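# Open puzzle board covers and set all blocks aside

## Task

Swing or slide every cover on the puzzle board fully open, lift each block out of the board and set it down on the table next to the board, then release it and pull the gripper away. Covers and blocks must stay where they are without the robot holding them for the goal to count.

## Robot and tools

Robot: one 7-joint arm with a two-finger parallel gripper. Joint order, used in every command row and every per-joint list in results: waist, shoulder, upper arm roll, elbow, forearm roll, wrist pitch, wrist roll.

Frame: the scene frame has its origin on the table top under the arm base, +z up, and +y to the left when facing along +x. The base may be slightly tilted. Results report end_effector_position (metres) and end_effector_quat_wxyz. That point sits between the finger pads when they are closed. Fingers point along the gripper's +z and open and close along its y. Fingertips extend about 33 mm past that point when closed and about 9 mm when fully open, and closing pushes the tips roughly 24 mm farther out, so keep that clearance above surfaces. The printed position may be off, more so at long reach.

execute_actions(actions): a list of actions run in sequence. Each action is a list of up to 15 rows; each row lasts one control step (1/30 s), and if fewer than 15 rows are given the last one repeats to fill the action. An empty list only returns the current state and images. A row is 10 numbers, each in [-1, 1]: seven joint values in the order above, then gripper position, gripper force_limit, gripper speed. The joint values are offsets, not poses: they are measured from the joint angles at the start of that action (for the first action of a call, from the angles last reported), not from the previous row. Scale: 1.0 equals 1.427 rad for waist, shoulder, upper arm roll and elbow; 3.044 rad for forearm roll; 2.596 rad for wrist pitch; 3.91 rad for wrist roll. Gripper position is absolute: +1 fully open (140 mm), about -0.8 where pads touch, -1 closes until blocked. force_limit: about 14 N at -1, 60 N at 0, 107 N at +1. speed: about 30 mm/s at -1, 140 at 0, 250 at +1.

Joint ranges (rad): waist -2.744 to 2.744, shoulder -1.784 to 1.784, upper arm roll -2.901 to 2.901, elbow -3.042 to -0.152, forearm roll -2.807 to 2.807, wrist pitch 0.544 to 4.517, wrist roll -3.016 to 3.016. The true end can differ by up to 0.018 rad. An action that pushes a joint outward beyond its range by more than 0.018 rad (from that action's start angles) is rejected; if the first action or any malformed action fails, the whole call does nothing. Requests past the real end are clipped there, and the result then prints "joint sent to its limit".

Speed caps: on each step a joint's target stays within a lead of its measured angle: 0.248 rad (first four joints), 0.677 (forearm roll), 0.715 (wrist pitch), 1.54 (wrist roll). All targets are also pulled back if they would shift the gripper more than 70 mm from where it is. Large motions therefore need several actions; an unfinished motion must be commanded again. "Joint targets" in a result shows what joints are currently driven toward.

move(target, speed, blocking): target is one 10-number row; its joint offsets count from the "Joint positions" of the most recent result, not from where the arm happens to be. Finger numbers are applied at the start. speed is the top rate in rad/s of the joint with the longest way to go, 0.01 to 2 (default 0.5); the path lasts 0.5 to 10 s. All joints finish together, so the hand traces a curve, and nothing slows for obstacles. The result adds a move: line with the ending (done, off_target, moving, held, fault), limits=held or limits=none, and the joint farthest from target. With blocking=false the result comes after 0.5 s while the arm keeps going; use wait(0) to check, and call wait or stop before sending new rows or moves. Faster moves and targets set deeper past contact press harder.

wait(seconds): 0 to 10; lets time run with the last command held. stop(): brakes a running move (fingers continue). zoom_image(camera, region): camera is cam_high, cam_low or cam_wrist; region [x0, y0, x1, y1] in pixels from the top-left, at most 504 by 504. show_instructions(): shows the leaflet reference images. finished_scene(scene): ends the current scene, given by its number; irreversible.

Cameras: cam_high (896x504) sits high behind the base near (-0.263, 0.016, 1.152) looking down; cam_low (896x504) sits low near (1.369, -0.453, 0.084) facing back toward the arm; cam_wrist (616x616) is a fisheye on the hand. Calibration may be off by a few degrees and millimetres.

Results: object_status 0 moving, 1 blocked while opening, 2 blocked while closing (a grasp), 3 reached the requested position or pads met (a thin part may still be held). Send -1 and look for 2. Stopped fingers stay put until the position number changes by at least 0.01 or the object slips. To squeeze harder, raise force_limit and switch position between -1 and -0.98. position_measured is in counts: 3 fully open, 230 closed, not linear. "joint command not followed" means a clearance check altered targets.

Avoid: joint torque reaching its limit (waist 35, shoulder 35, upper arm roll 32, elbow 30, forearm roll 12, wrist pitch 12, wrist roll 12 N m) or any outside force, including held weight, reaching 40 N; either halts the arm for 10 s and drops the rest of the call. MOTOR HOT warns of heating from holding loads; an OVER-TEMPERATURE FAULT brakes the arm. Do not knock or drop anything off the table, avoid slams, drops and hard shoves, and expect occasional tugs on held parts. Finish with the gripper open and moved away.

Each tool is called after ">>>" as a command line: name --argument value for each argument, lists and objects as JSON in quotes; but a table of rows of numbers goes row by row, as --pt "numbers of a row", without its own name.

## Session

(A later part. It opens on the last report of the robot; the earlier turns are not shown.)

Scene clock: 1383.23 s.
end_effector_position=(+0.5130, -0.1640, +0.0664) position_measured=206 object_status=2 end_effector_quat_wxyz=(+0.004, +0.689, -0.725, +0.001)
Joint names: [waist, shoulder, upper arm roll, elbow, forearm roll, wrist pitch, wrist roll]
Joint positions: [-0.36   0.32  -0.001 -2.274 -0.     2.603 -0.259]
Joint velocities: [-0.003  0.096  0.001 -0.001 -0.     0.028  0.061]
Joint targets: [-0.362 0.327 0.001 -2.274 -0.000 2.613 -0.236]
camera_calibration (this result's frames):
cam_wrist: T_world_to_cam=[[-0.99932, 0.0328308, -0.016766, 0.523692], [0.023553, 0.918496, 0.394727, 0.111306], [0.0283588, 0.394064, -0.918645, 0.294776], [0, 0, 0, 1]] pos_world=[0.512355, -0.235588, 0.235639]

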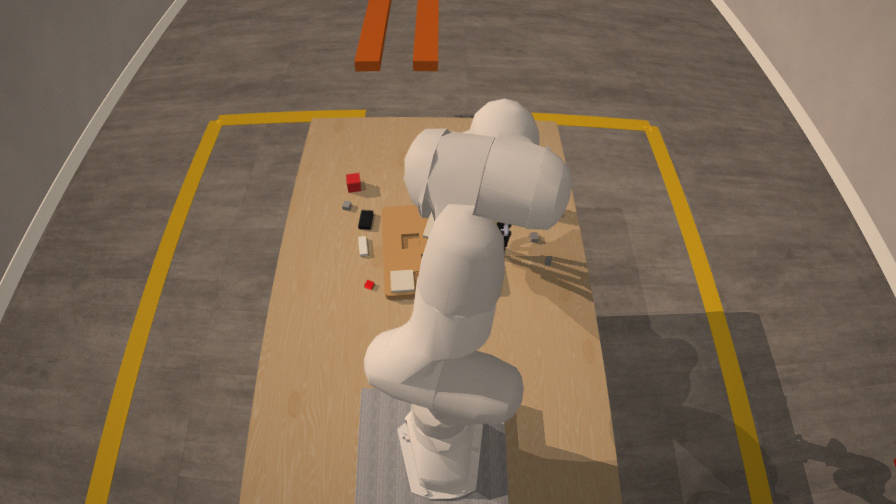

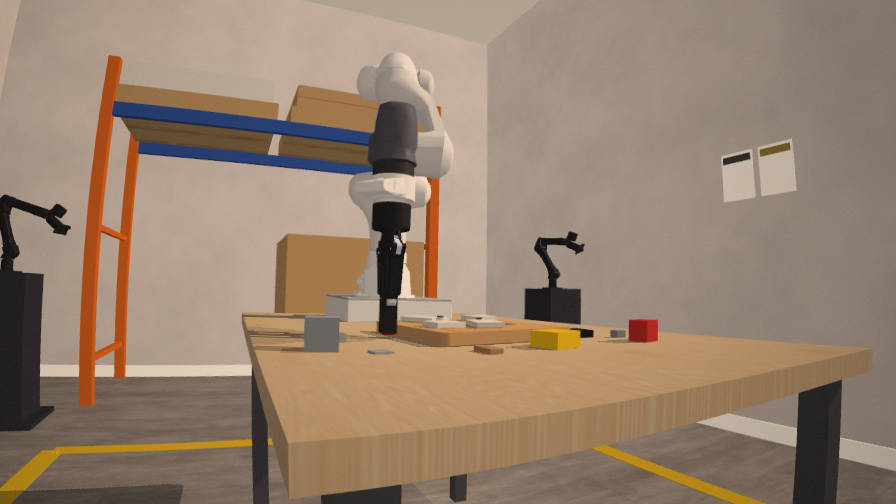

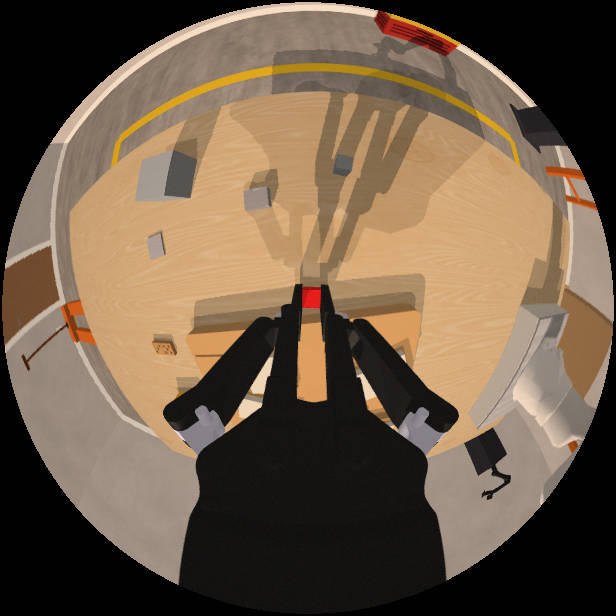

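>>> execute_actions --actions '[]'

>>> zoom_image --camera "cam_low" --region '[360, 300, 440, 350]'

Scene clock: 1386.30 s.
end_effector_position=(+0.5132, -0.1639, +0.0642) position_measured=206 object_status=2 end_effector_quat_wxyz=(+0.004, +0.682, -0.731, +0.001)
Joint names: [waist, shoulder, upper arm roll, elbow, forearm roll, wrist pitch, wrist roll]
Joint positions: [-0.36   0.325 -0.001 -2.274 -0.     2.609 -0.24 ]
Joint velocities: [-0.     0.     0.     0.001  0.002 -0.    -0.   ]
Joint targets: [-0.362 0.327 0.001 -2.274 -0.000 2.613 -0.236]
camera_calibration (this result's frames):
cam_wrist: T_world_to_cam=[[-0.998529, 0.0512102, -0.0178252, 0.526571], [0.0400388, 0.918021, 0.394506, 0.103582], [0.0365666, 0.393211, -0.918721, 0.28838], [0, 0, 0, 1]] pos_world=[0.511104, -0.235451, 0.233464]

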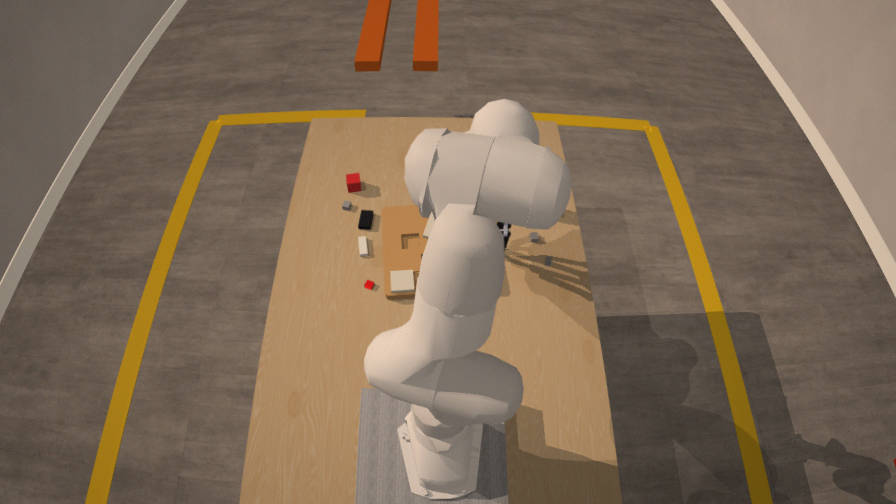

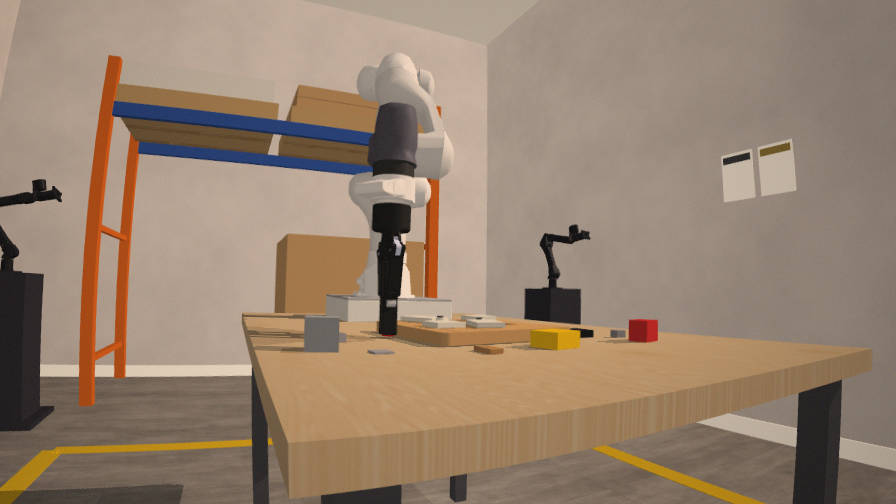

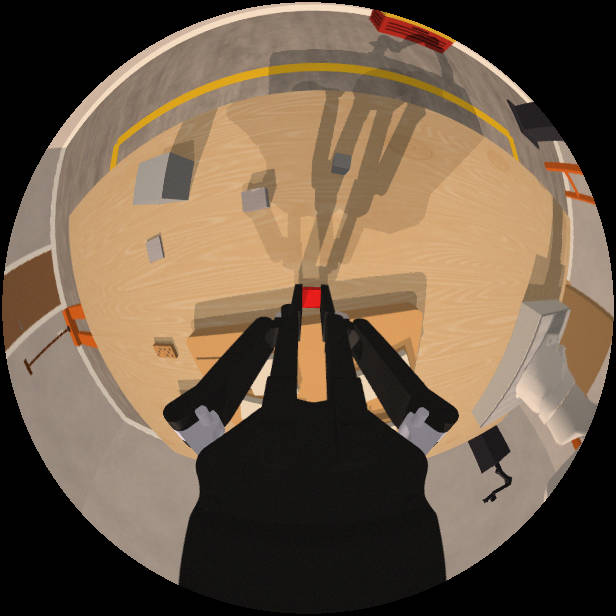

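Region (360, 300, 440, 350) of cam_low's 896x504 image, scaled by 6.300, with more detail than that image has; it fills the top 315 rows of this view, and the rest is white.

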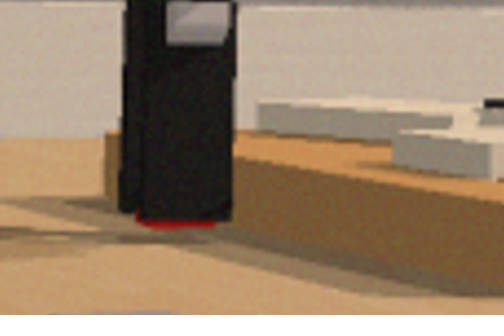

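>>> execute_actions --actions '[[[-0.001,0.0022,0,0,0,0.0022,0,-1,-0.2,-1],[-0.001,0.0031,0,0,0,0.0030,0,-1,-0.2,-1],[-0.001,0.0040,0,0,0,0.0038,0,-1,-0.2,-1],[-0.001,0.0049,0,0,0,0.0044,0,-1,-0.2,-1],[-0.001,0.0058,0,0,0,0.0049,0,-1,-0.2,-1],[-0.001,0.0066,0,0,0,0.0053,0,-1,-0.2,-1],[-0.001,0.0073,0,0,0,0.0053,0,-1,-0.2,-1],[-0.001,0.0077,0,0,0,0.0050,0,-1,-0.2,-1],[-0.001,0.0077,0,0,0,0.0047,0,-1,-0.2,-1],[-0.001,0.0077,0,0,0,0.0045,0,-1,-0.2,-1],[-0.001,0.0070,0,0,0,0.0040,0,-0.47,-0.2,0],[-0.001,0.0058,0,0,0,0.0032,0,-0.47,-0.2,0]],[[0,-0.0015,0,0,0,-0.0012,0,-0.47,-0.2,0],[0,-0.0038,0,0,0,-0.0021,0,-0.47,-0.2,0],[0,-0.0062,0,0,0,-0.0041,0,-0.47,-0.2,0],[0,-0.0095,0,0,0,-0.0069,0,-0.47,-0.2,0],[0,-0.0134,0,0,0,-0.0099,0,-0.47,-0.2,0],[0,-0.0177,0,0,0,-0.0131,0,-0.47,-0.2,0],[0,-0.0223,0,0,0,-0.0161,0,-0.47,-0.2,0],[0,-0.0268,0,0,0,-0.0189,0,-0.47,-0.2,0],[0,-0.0311,0,0,0,-0.0213,0,-0.47,-0.2,0],[0.0007,-0.0351,0,-0.0001,0,-0.0231,0,-0.85,-0.2,0.2],[0.0029,-0.0385,0,-0.0004,0,-0.0244,0,-0.85,-0.2,0.2],[0.0064,-0.0412,0,-0.0009,0,-0.0250,0,-0.85,-0.2,0.2],[0.0112,-0.0431,0,-0.0015,0,-0.0248,0,-0.85,-0.2,0.2],[0.0172,-0.0440,0,-0.0023,0,-0.0241,0,-0.85,-0.2,0.2],[0.0242,-0.0445,0,-0.0032,0,-0.0227,0,-0.85,-0.2,0.2]],[[0.0233,-0.0048,0,-0.0043,0,-0.0028,0,-0.85,-0.2,0.2],[0.0318,-0.0054,0,-0.0054,0,-0.0021,0,-0.85,-0.2,0.2],[0.0407,-0.0060,0,-0.0066,0,-0.0021,0,-0.85,-0.2,0.2],[0.0499,-0.0067,0,-0.0078,0,-0.0021,0,-0.85,-0.2,0.2],[0.0591,-0.0074,0,-0.0090,0,-0.0021,0,-0.85,-0.2,0.2],[0.0680,-0.0081,0,-0.0102,0,-0.0021,0,-0.85,-0.2,0.2],[0.0765,-0.0087,0,-0.0113,0,-0.0021,0,-0.85,-0.2,0.2],[0.0844,-0.0093,0,-0.0124,0,-0.0021,0,-0.85,-0.2,0.2],[0.0914,-0.0097,0,-0.0133,0,-0.0021,0,-0.85,-0.2,0.2],[0.0974,-0.0102,0,-0.0141,0,-0.0021,0,-0.85,-0.2,0.2],[0.1022,-0.0105,0,-0.0147,0,-0.0021,0,-0.85,-0.2,0.2],[0.1057,-0.0108,0,-0.0152,0,-0.0021,0,-0.85,-0.2,0.2],[0.1079,-0.0109,0,-0.0155,0,-0.0021,0,-0.85,-0.2,0.2],[0.1086,-0.0110,0,-0.0156,0,-0.0021,0,-0.85,-0.2,0.2]]]'

Scene clock: 1448.00 s.
end_effector_position=(+0.5284, -0.0773, +0.0861) position_measured=232 object_status=3 end_effector_quat_wxyz=(+0.003, +0.740, -0.673, +0.001)
Joint names: [waist, shoulder, upper arm roll, elbow, forearm roll, wrist pitch, wrist roll]
Joint positions: [-0.196  0.263 -0.001 -2.293 -0.     2.566 -0.24 ]
Joint velocities: [ 0.085 -0.006  0.002 -0.011  0.    -0.001 -0.001]
Joint targets: [-0.190 0.260 -0.002 -2.297 -0.000 2.562 -0.240]
camera_calibration (this result's frames):
cam_wrist: T_world_to_cam=[[-0.993556, -0.111944, -0.0177351, 0.522403], [-0.109778, 0.911563, 0.396234, 0.0933586], [-0.0281892, 0.395628, -0.917978, 0.308304], [0, 0, 0, 1]] pos_world=[0.537976, -0.148596, 0.255289]

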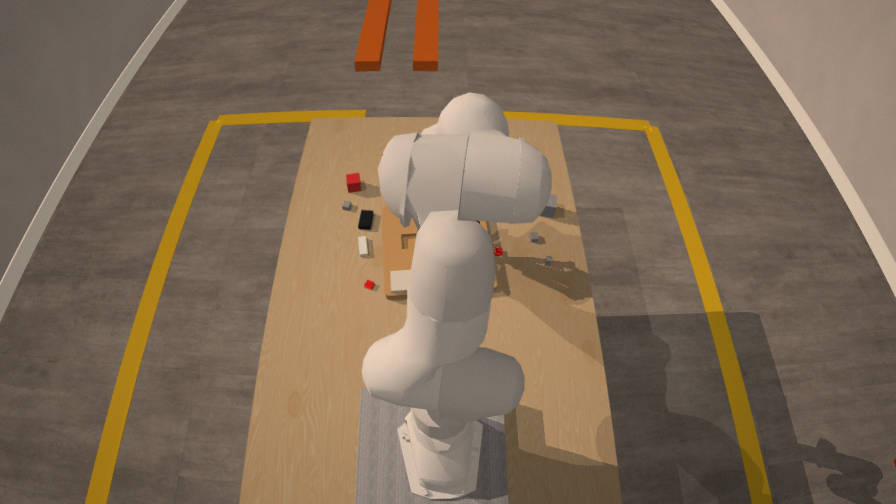

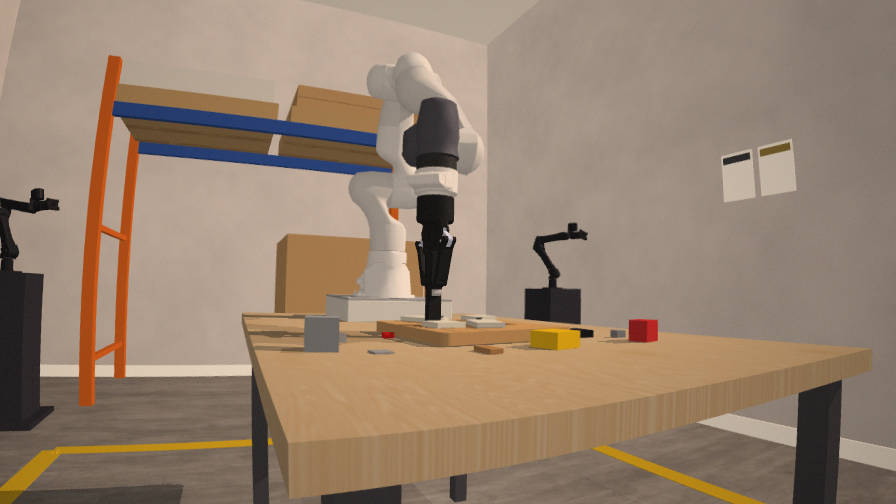

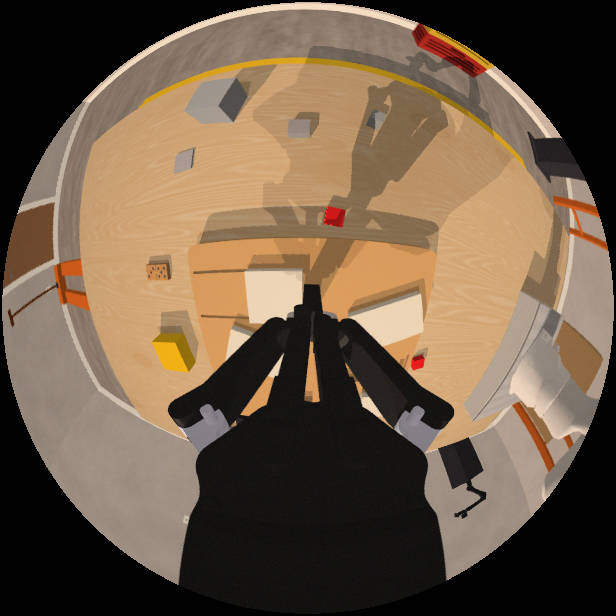

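>>> execute_actions --actions '[]'

>>> zoom_image --camera "cam_wrist" --region '[275, 255, 347, 327]'

Scene clock: 1451.30 s.
end_effector_position=(+0.5282, -0.0754, +0.0861) position_measured=232 object_status=3 end_effector_quat_wxyz=(+0.003, +0.741, -0.672, +0.001)
Joint names: [waist, shoulder, upper arm roll, elbow, forearm roll, wrist pitch, wrist roll]
Joint positions: [-0.193  0.263 -0.001 -2.294 -0.     2.566 -0.24 ]
Joint velocities: [-0.     0.001  0.002 -0.001 -0.001 -0.     0.   ]
Joint targets: [-0.190 0.260 -0.002 -2.297 -0.000 2.562 -0.240]
camera_calibration (this result's frames):
cam_wrist: T_world_to_cam=[[-0.993163, -0.115446, -0.0173212, 0.522001], [-0.112823, 0.911129, 0.396377, 0.0931703], [-0.0299781, 0.395621, -0.917925, 0.308458], [0, 0, 0, 1]] pos_world=[0.538191, -0.14666, 0.255253]

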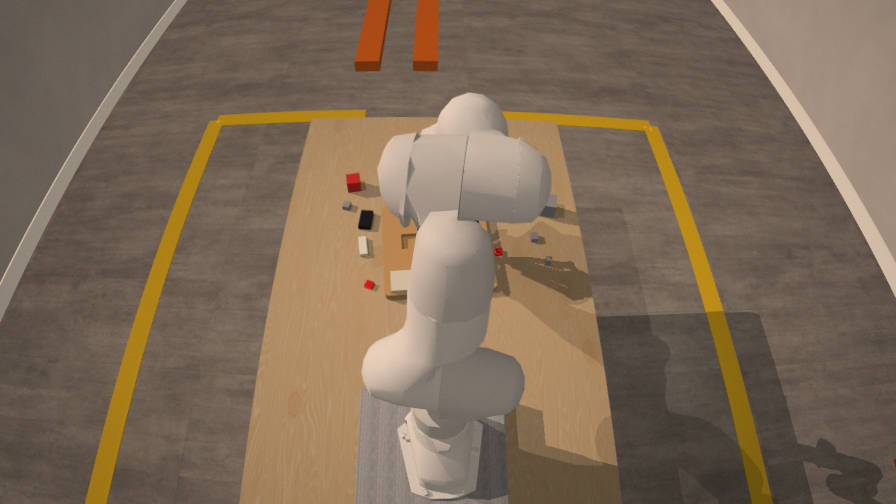

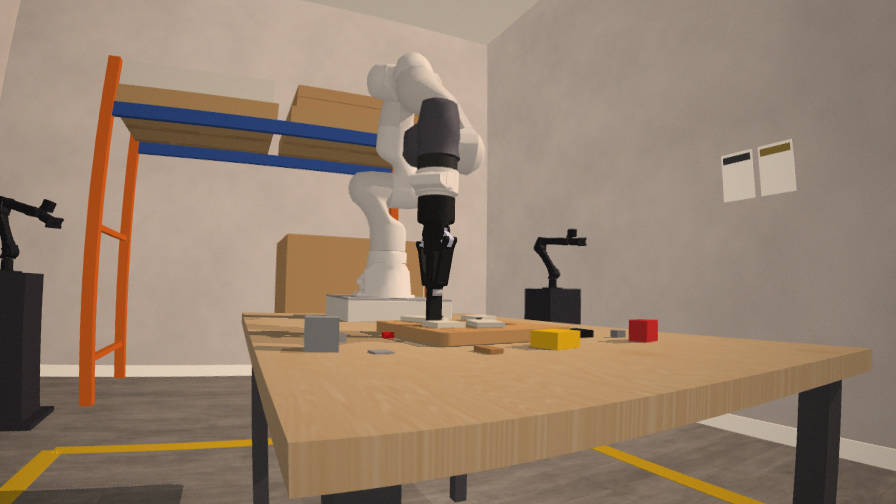

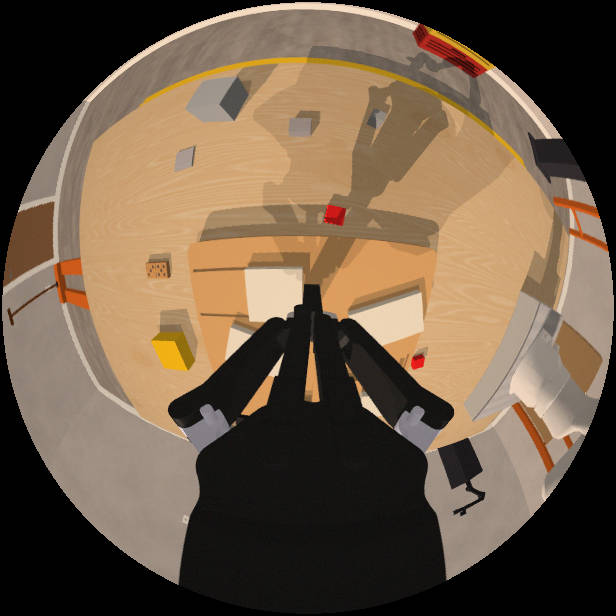

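Region (275, 255, 347, 327) of cam_wrist's 616x616 image, scaled by 7.000, with more detail than that image has.

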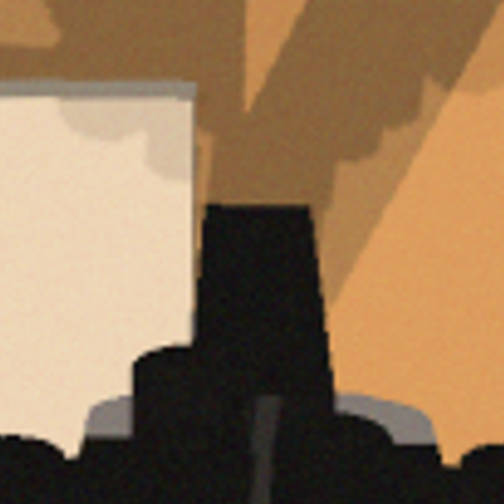

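>>> execute_actions --actions '[[[0.0019,0.0010,0,0.0010,0,-0.0008,0,-0.85,-0.2,0.2],[0.0020,0.0032,0,0.0041,0,-0.0012,0,-0.85,-0.2,0.2],[0.0023,0.0046,0,0.0064,0,-0.0022,0.001,-0.85,-0.2,0.2],[0.0027,0.0070,0,0.0103,0,-0.0033,0.002,-0.85,-0.2,0.2],[0.0033,0.0104,0,0.0160,0,-0.0050,0.003,-0.85,-0.2,0.2],[0.0041,0.0150,0,0.0235,0,-0.0076,0.004,-0.85,-0.2,0.2],[0.0050,0.0205,0,0.0325,0,-0.0106,0.005,-0.85,-0.2,0.2],[0.0060,0.0266,0,0.0426,0,-0.0140,0.005,-0.85,-0.2,0.2],[0.0071,0.0331,0,0.0532,0,-0.0173,0.005,-0.85,-0.2,0.2],[0.0083,0.0397,0,0.0640,0,-0.0202,0.005,-0.85,-0.2,0.2],[0.0094,0.0463,0,0.0749,0,-0.0229,0.005,-0.85,-0.2,0.2],[0.0105,0.0529,0,0.0857,0,-0.0254,0.005,-0.85,-0.2,0.2],[0.0116,0.0595,0,0.0966,0,-0.0277,0.006,-0.85,-0.2,0.2],[0.0128,0.0661,0,0.1074,0,-0.0300,0.006,-0.85,-0.2,0.2],[0.0139,0.0725,0,0.1180,0,-0.0324,0.006,-0.85,-0.2,0.2]],[[0.0052,0.0218,0,0.0351,0,-0.0148,0.004,-0.85,-0.2,0.2],[0.0062,0.0277,0,0.0449,0,-0.0168,0.004,-0.85,-0.2,0.2],[0.0072,0.0332,0,0.0540,0,-0.0187,0.004,-0.85,-0.2,0.2],[0.0080,0.0383,0,0.0622,0,-0.0201,0.004,-0.85,-0.2,0.2],[0.0088,0.0427,0,0.0694,0,-0.0213,0.004,-0.85,-0.2,0.2],[0.0094,0.0464,0,0.0756,0,-0.0221,0.004,-0.85,-0.2,0.2],[0.0099,0.0496,0,0.0808,0,-0.0226,0.004,-0.85,-0.2,0.2],[0.0104,0.0523,0,0.0852,0,-0.0226,0.004,-0.85,-0.2,0.2],[0.0108,0.0545,0,0.0888,0,-0.0226,0.004,-0.85,-0.2,0.2],[0.0111,0.0562,0,0.0917,0,-0.0226,0.004,-0.85,-0.2,0.2],[0.0113,0.0576,0,0.0940,0,-0.0226,0.004,-0.85,-0.2,0.2],[0.0115,0.0589,0,0.0960,0,-0.0226,0.004,-0.85,-0.2,0.2],[0.0117,0.0600,0,0.0979,0,-0.0226,0.004,-0.85,-0.2,0.2],[0.0119,0.0611,0,0.0997,0,-0.0226,0.004,-0.85,-0.2,0.2],[0.0121,0.0622,0,0.1015,0,-0.0226,0.004,-0.85,-0.2,0.2]]]'

Scene clock: 1513.93 s.
end_effector_position=(+0.5997, -0.0687, +0.0852) position_measured=232 object_status=3 end_effector_quat_wxyz=(+0.004, +0.743, -0.669, -0.000)
Joint names: [waist, shoulder, upper arm roll, elbow, forearm roll, wrist pitch, wrist roll]
Joint positions: [-0.165  0.426 -0.001 -2.027 -0.     2.46  -0.219]
Joint velocities: [ 0.009  0.054 -0.001  0.088 -0.    -0.042  0.009]
Joint targets: [-0.161 0.433 -0.001 -2.017 -0.000 2.453 -0.213]
camera_calibration (this result's frames):
cam_wrist: T_world_to_cam=[[-0.99239, -0.122259, -0.014634, 0.592591], [-0.117985, 0.910168, 0.397083, 0.0984601], [-0.0352276, 0.395787, -0.917666, 0.310251], [0, 0, 0, 1]] pos_world=[0.610628, -0.139959, 0.254282]

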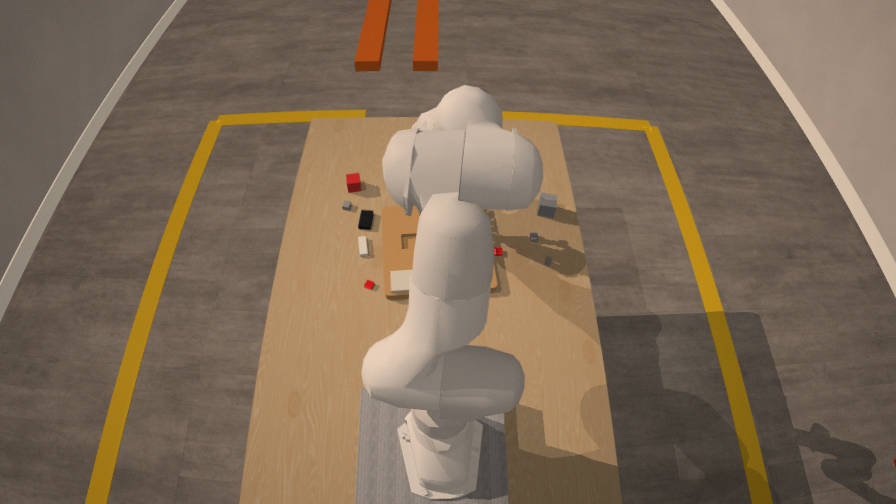

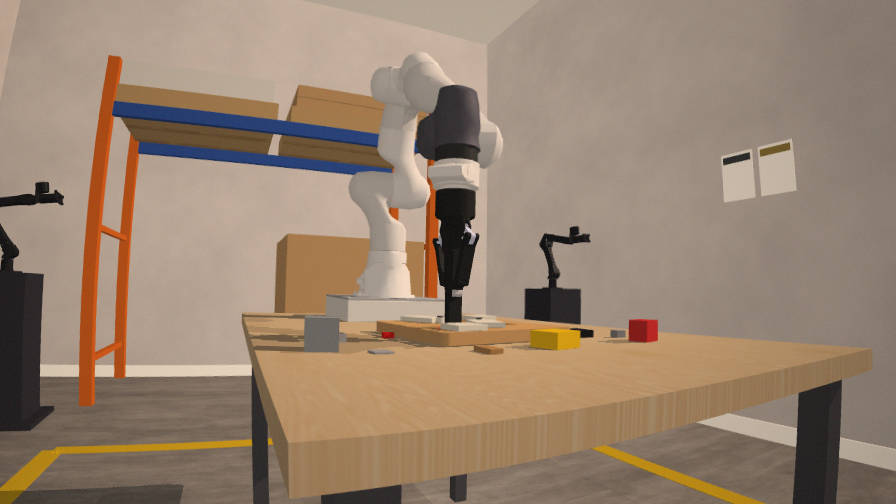

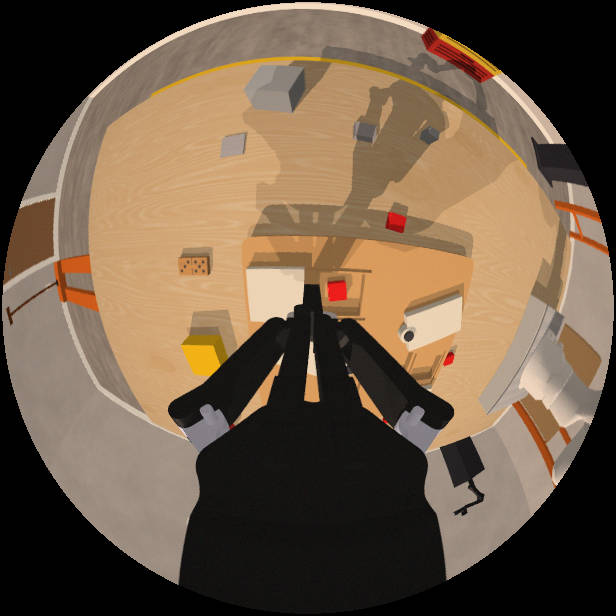

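>>> execute_actions --actions '[]'

>>> zoom_image --camera "cam_wrist" --region '[295, 255, 379, 339]'

>>> zoom_image --camera "cam_wrist" --region '[235, 250, 325, 340]'

Scene clock: 1519.53 s.
end_effector_position=(+0.5999, -0.0686, +0.0848) position_measured=232 object_status=3 end_effector_quat_wxyz=(+0.005, +0.743, -0.670, -0.002)
Joint names: [waist, shoulder, upper arm roll, elbow, forearm roll, wrist pitch, wrist roll]
Joint positions: [-0.165  0.43  -0.001 -2.021 -0.     2.453 -0.217]
Joint velocities: [ 0.001 -0.001  0.     0.    -0.001 -0.     0.   ]
Joint targets: [-0.161 0.433 -0.001 -2.017 -0.000 2.453 -0.213]
camera_calibration (this result's frames):
cam_wrist: T_world_to_cam=[[-0.992696, -0.120189, -0.0104597, 0.59276], [-0.114398, 0.910227, 0.397995, 0.0963216], [-0.038314, 0.396285, -0.917328, 0.311735], [0, 0, 0, 1]] pos_world=[0.611393, -0.139967, 0.253828]

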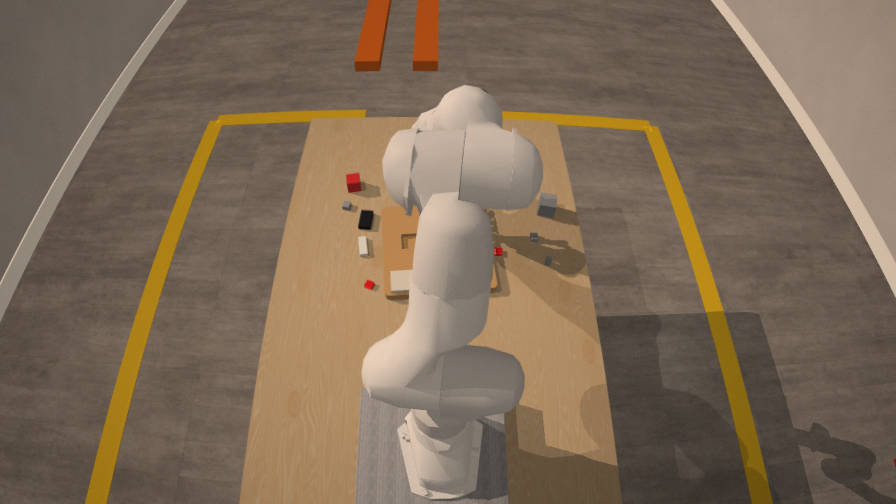

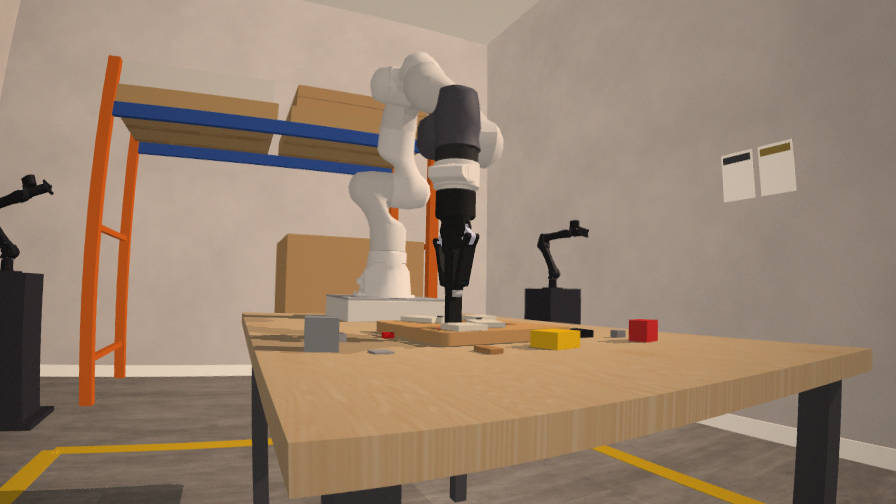

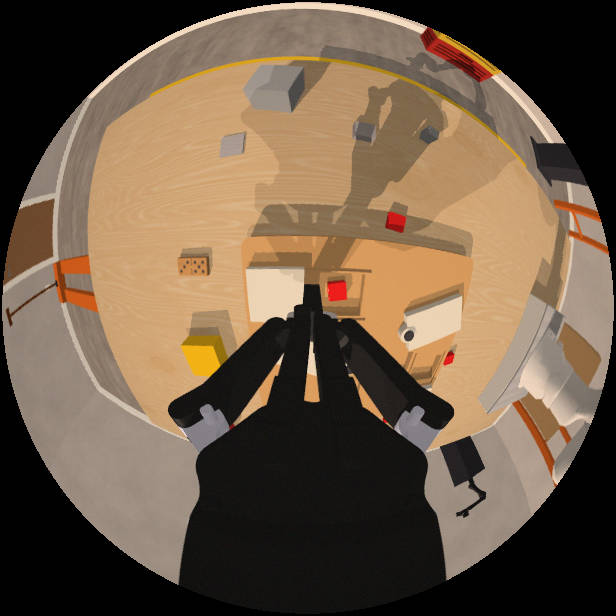

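Region (295, 255, 379, 339) of cam_wrist's 616x616 image, scaled by 6.000, with more detail than that image has.

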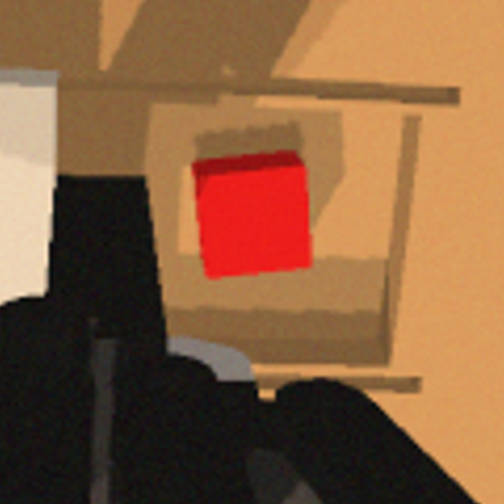

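Region (235, 250, 325, 340) of cam_wrist's 616x616 image, scaled by 5.600, with more detail than that image has.

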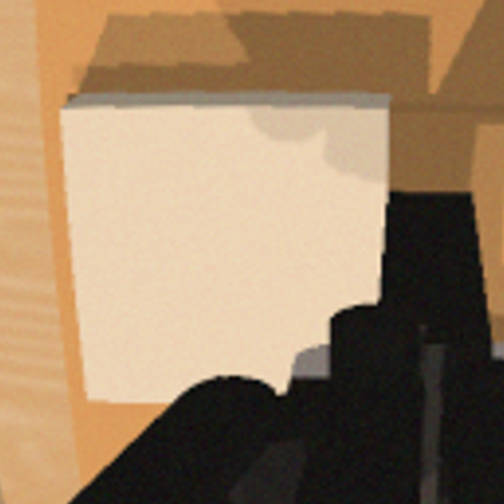

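>>> execute_actions --actions '[[[-0.001,-0.0015,0,-0.002,0,0.0012,0,-0.85,-0.2,0.2],[-0.002,-0.0047,0,-0.0070,0,0.0025,-0.026,-0.85,-0.2,0.2],[-0.0023,-0.0083,0,-0.0132,0,0.0054,-0.065,-0.85,-0.2,0.2],[-0.0027,-0.0129,0,-0.0214,0,0.0097,-0.065,-0.85,-0.2,0.2],[-0.0032,-0.0184,0,-0.0311,0,0.0144,-0.065,-0.85,-0.2,0.2],[-0.0036,-0.0244,0,-0.0417,0,0.0190,-0.065,-0.85,-0.2,0.2],[-0.0042,-0.0306,0,-0.0527,0,0.0234,-0.065,-0.85,-0.2,0.2],[-0.0046,-0.0366,0,-0.0633,0,0.0271,-0.065,-0.85,-0.2,0.2],[-0.0051,-0.0421,0,-0.0730,0,0.0302,-0.065,-0.53,-0.2,0],[-0.0055,-0.0467,0,-0.0812,0,0.0324,-0.056,-0.53,-0.2,0],[-0.0058,-0.0503,0,-0.0874,0,0.0335,-0.0407,-0.53,-0.2,0],[-0.0059,-0.0525,0,-0.0913,0,0.0334,-0.0407,-0.53,-0.2,0],[-0.0060,-0.0532,0,-0.0926,0,0.0322,-0.0407,-0.53,-0.2,0],[-0.0060,-0.0532,0,-0.0926,0,0.0300,-0.0407,-0.53,-0.2,0],[-0.0060,-0.0532,0,-0.0926,0,0.0269,-0.0407,-0.53,-0.2,0]]]'

Scene clock: 1590.70 s.
end_effector_position=(+0.5716, -0.0688, +0.0840) position_measured=196 object_status=0 end_effector_quat_wxyz=(+0.002, +0.789, -0.615, +0.002)
Joint names: [waist, shoulder, upper arm roll, elbow, forearm roll, wrist pitch, wrist roll]
Joint positions: [-0.171  0.36  -0.001 -2.144 -0.     2.517 -0.367]
Joint velocities: [-0.002 -0.047  0.    -0.082  0.001  0.006 -0.018]
Joint targets: [-0.173 0.354 -0.001 -2.153 -0.000 2.523 -0.376]
camera_calibration (this result's frames):
cam_wrist: T_world_to_cam=[[-0.964958, -0.261619, -0.0202926, 0.539828], [-0.248067, 0.884287, 0.395601, 0.168437], [-0.0855524, 0.386772, -0.918198, 0.336386], [0, 0, 0, 1]] pos_world=[0.591474, -0.137822, 0.25319]

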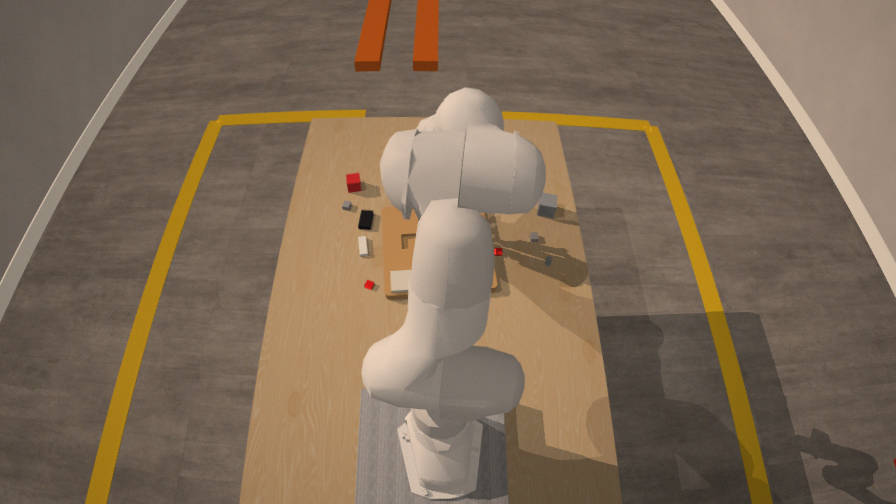

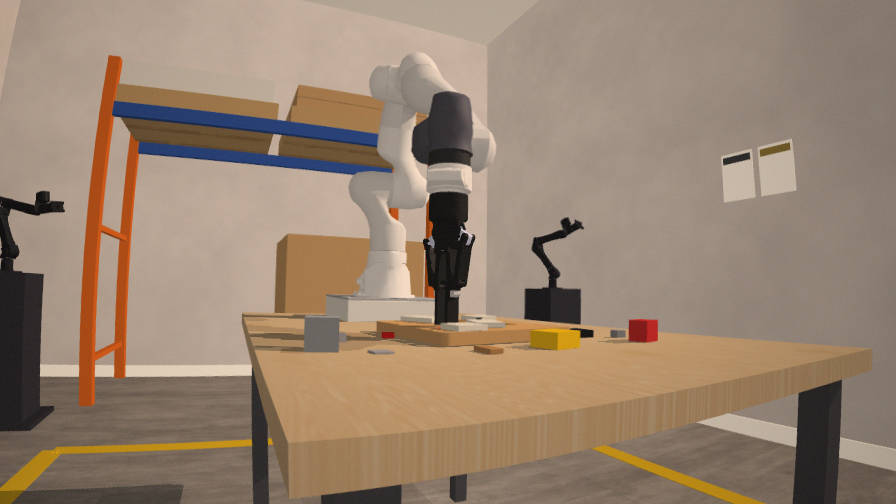

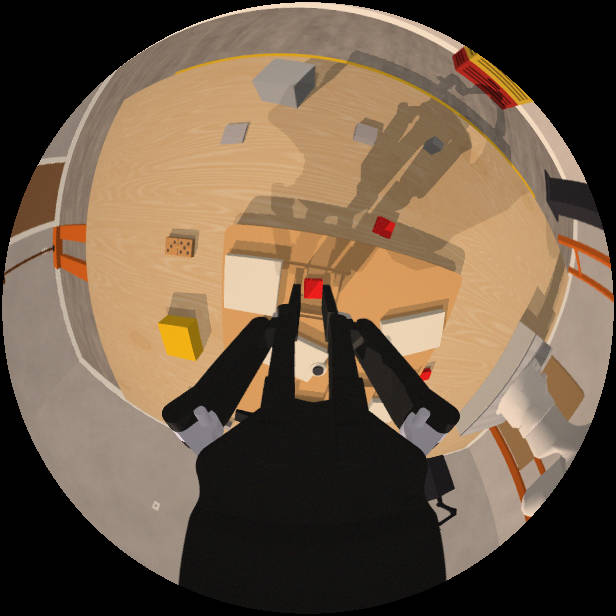

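>>> execute_actions --actions '[]'

>>> zoom_image --camera "cam_wrist" --region '[275, 255, 347, 327]'

Scene clock: 1593.73 s.
end_effector_position=(+0.5695, -0.0688, +0.0837) position_measured=196 object_status=3 end_effector_quat_wxyz=(+0.002, +0.790, -0.613, +0.002)
Joint names: [waist, shoulder, upper arm roll, elbow, forearm roll, wrist pitch, wrist roll]
Joint positions: [-0.171  0.357 -0.001 -2.151 -0.     2.519 -0.372]
Joint velocities: [ 0.001  0.001 -0.     0.001  0.001 -0.    -0.   ]
Joint targets: [-0.173 0.354 -0.001 -2.153 -0.000 2.523 -0.376]
camera_calibration (this result's frames):
cam_wrist: T_world_to_cam=[[-0.963744, -0.266144, -0.0191034, 0.536759], [-0.251712, 0.883055, 0.396049, 0.169969], [-0.088537, 0.386499, -0.91803, 0.337536], [0, 0, 0, 1]] pos_world=[0.589966, -0.137694, 0.252806]

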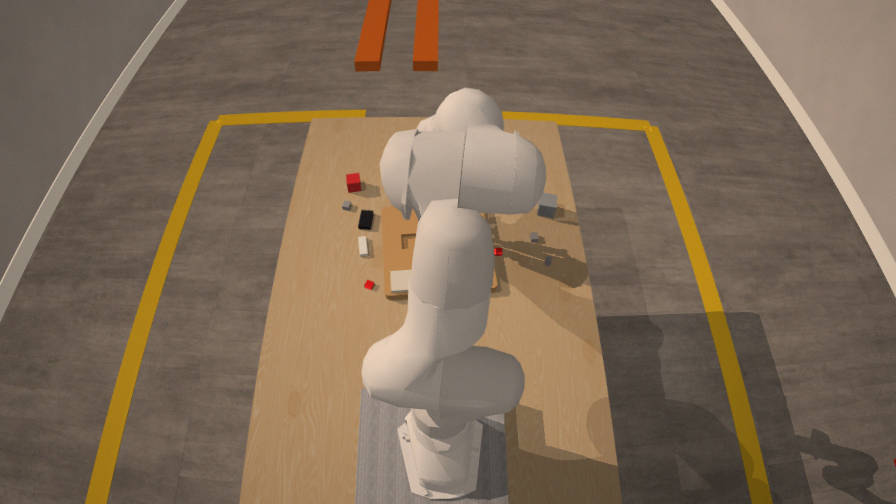

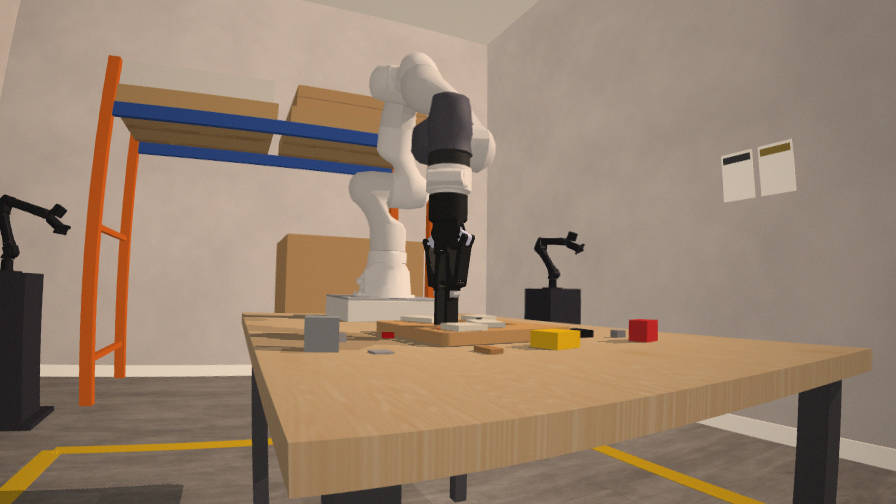

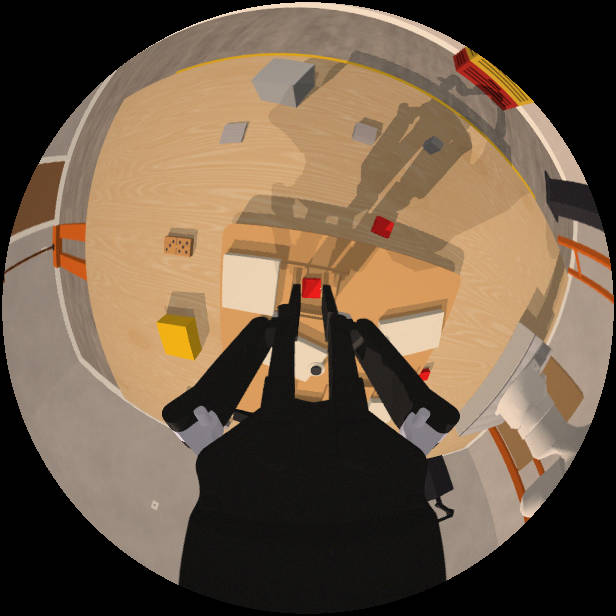

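Region (275, 255, 347, 327) of cam_wrist's 616x616 image, scaled by 7.000, with more detail than that image has.

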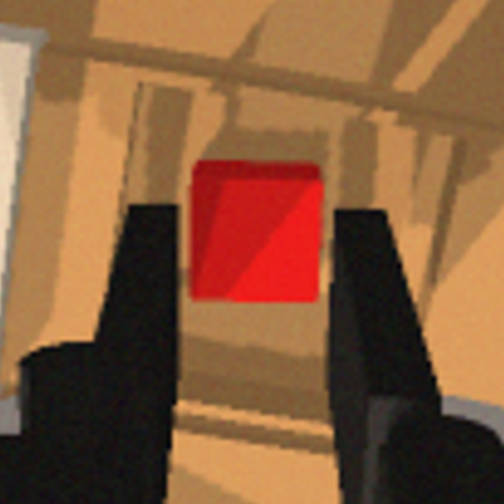

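>>> zoom_image --camera "cam_wrist" --region '[280, 262, 312, 294]'

Region (280, 262, 312, 294) of cam_wrist's 616x616 image, scaled by 15.750, with more detail than that image has.

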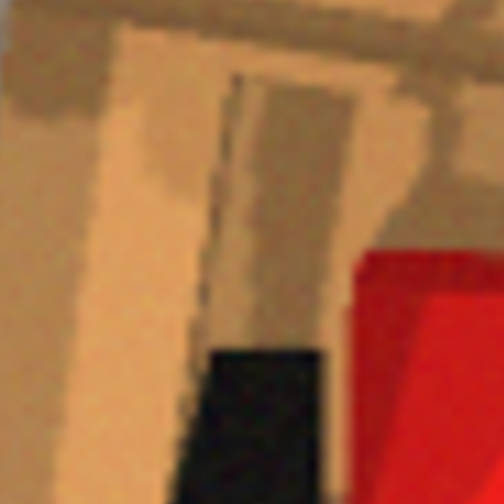

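>>> execute_actions --actions '[[[-0.0012,0.0011,0,-0.0012,0,0.0015,-0.001,-0.53,-0.2,0],[-0.0012,0.0018,0,-0.0012,0,0.0015,-0.001,-0.53,-0.2,0],[-0.0012,0.0033,0,-0.0012,0,0.0033,-0.001,-0.53,-0.2,0],[-0.0012,0.0048,0,-0.0012,0,0.0055,-0.001,-0.53,-0.2,0],[-0.0012,0.0063,0,-0.0012,0,0.0064,-0.001,-0.53,-0.2,0],[-0.0012,0.0078,0,-0.0012,0,0.0072,-0.001,-0.53,-0.2,0],[-0.0012,0.0094,0,-0.0012,0,0.0081,-0.001,-0.53,-0.2,0],[-0.0012,0.0109,0,-0.0012,0,0.0089,-0.001,-0.53,-0.2,0],[-0.0012,0.0124,0,-0.0012,0,0.0097,-0.001,-0.53,-0.2,0],[-0.0012,0.0139,0,-0.0012,0,0.0105,-0.001,-0.53,-0.2,0],[-0.0012,0.0154,0,-0.0012,0,0.0114,-0.001,-0.53,-0.2,0],[-0.0012,0.0170,0,-0.0012,0,0.0121,-0.001,-0.53,-0.2,0],[-0.0012,0.0185,0,-0.0012,0,0.0124,-0.001,-0.53,-0.2,0],[-0.0012,0.0185,0,-0.0012,0,0.0117,-0.001,-0.53,-0.2,0],[-0.0012,0.0185,0,-0.0012,0,0.0107,-0.001,-1,-0.2,-1]]]'

Scene clock: 1614.33 s.
end_effector_position=(+0.5691, -0.0688, +0.0727) position_measured=196 object_status=0 end_effector_quat_wxyz=(+0.003, +0.790, -0.613, +0.001)
Joint names: [waist, shoulder, upper arm roll, elbow, forearm roll, wrist pitch, wrist roll]
Joint positions: [-0.171  0.379 -0.001 -2.151 -0.     2.541 -0.372]
Joint velocities: [ 0.001  0.037  0.    -0.    -0.001  0.01   0.002]
Joint targets: [-0.173 0.383 -0.001 -2.152 -0.000 2.547 -0.376]
camera_calibration (this result's frames):
cam_wrist: T_world_to_cam=[[-0.96377, -0.266115, -0.0181606, 0.536064], [-0.251288, 0.883021, 0.396394, 0.173959], [-0.0894503, 0.386596, -0.917901, 0.327986], [0, 0, 0, 1]] pos_world=[0.589694, -0.137752, 0.241837]

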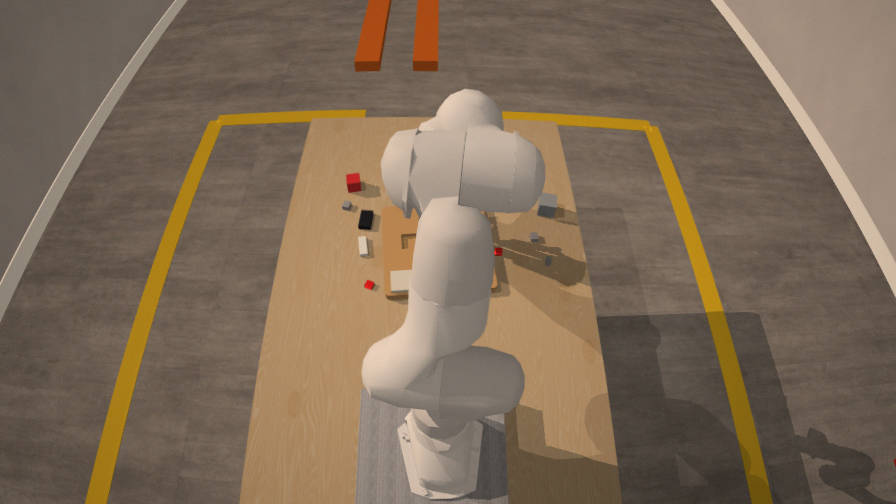

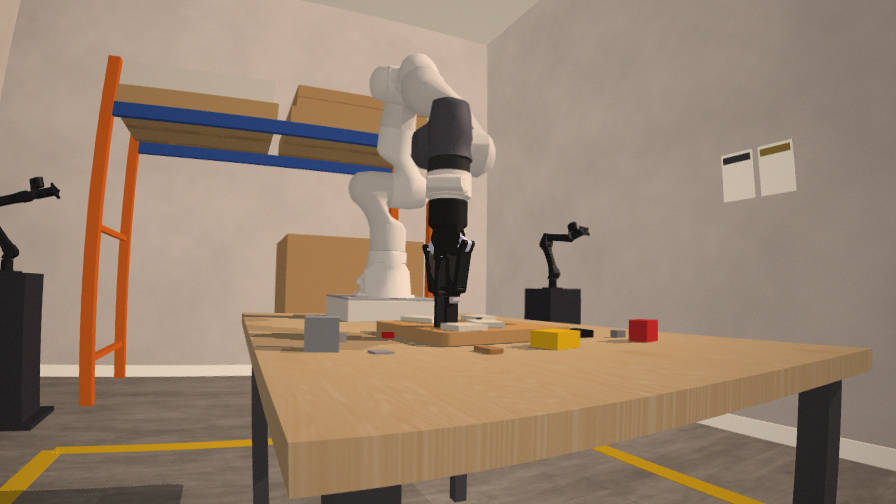

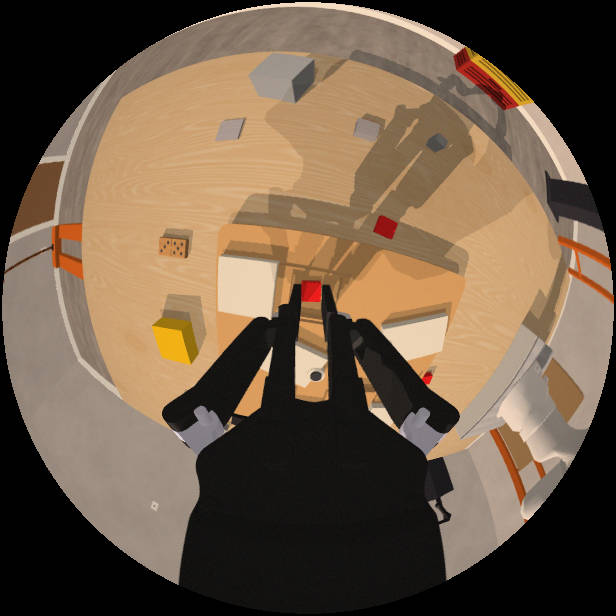

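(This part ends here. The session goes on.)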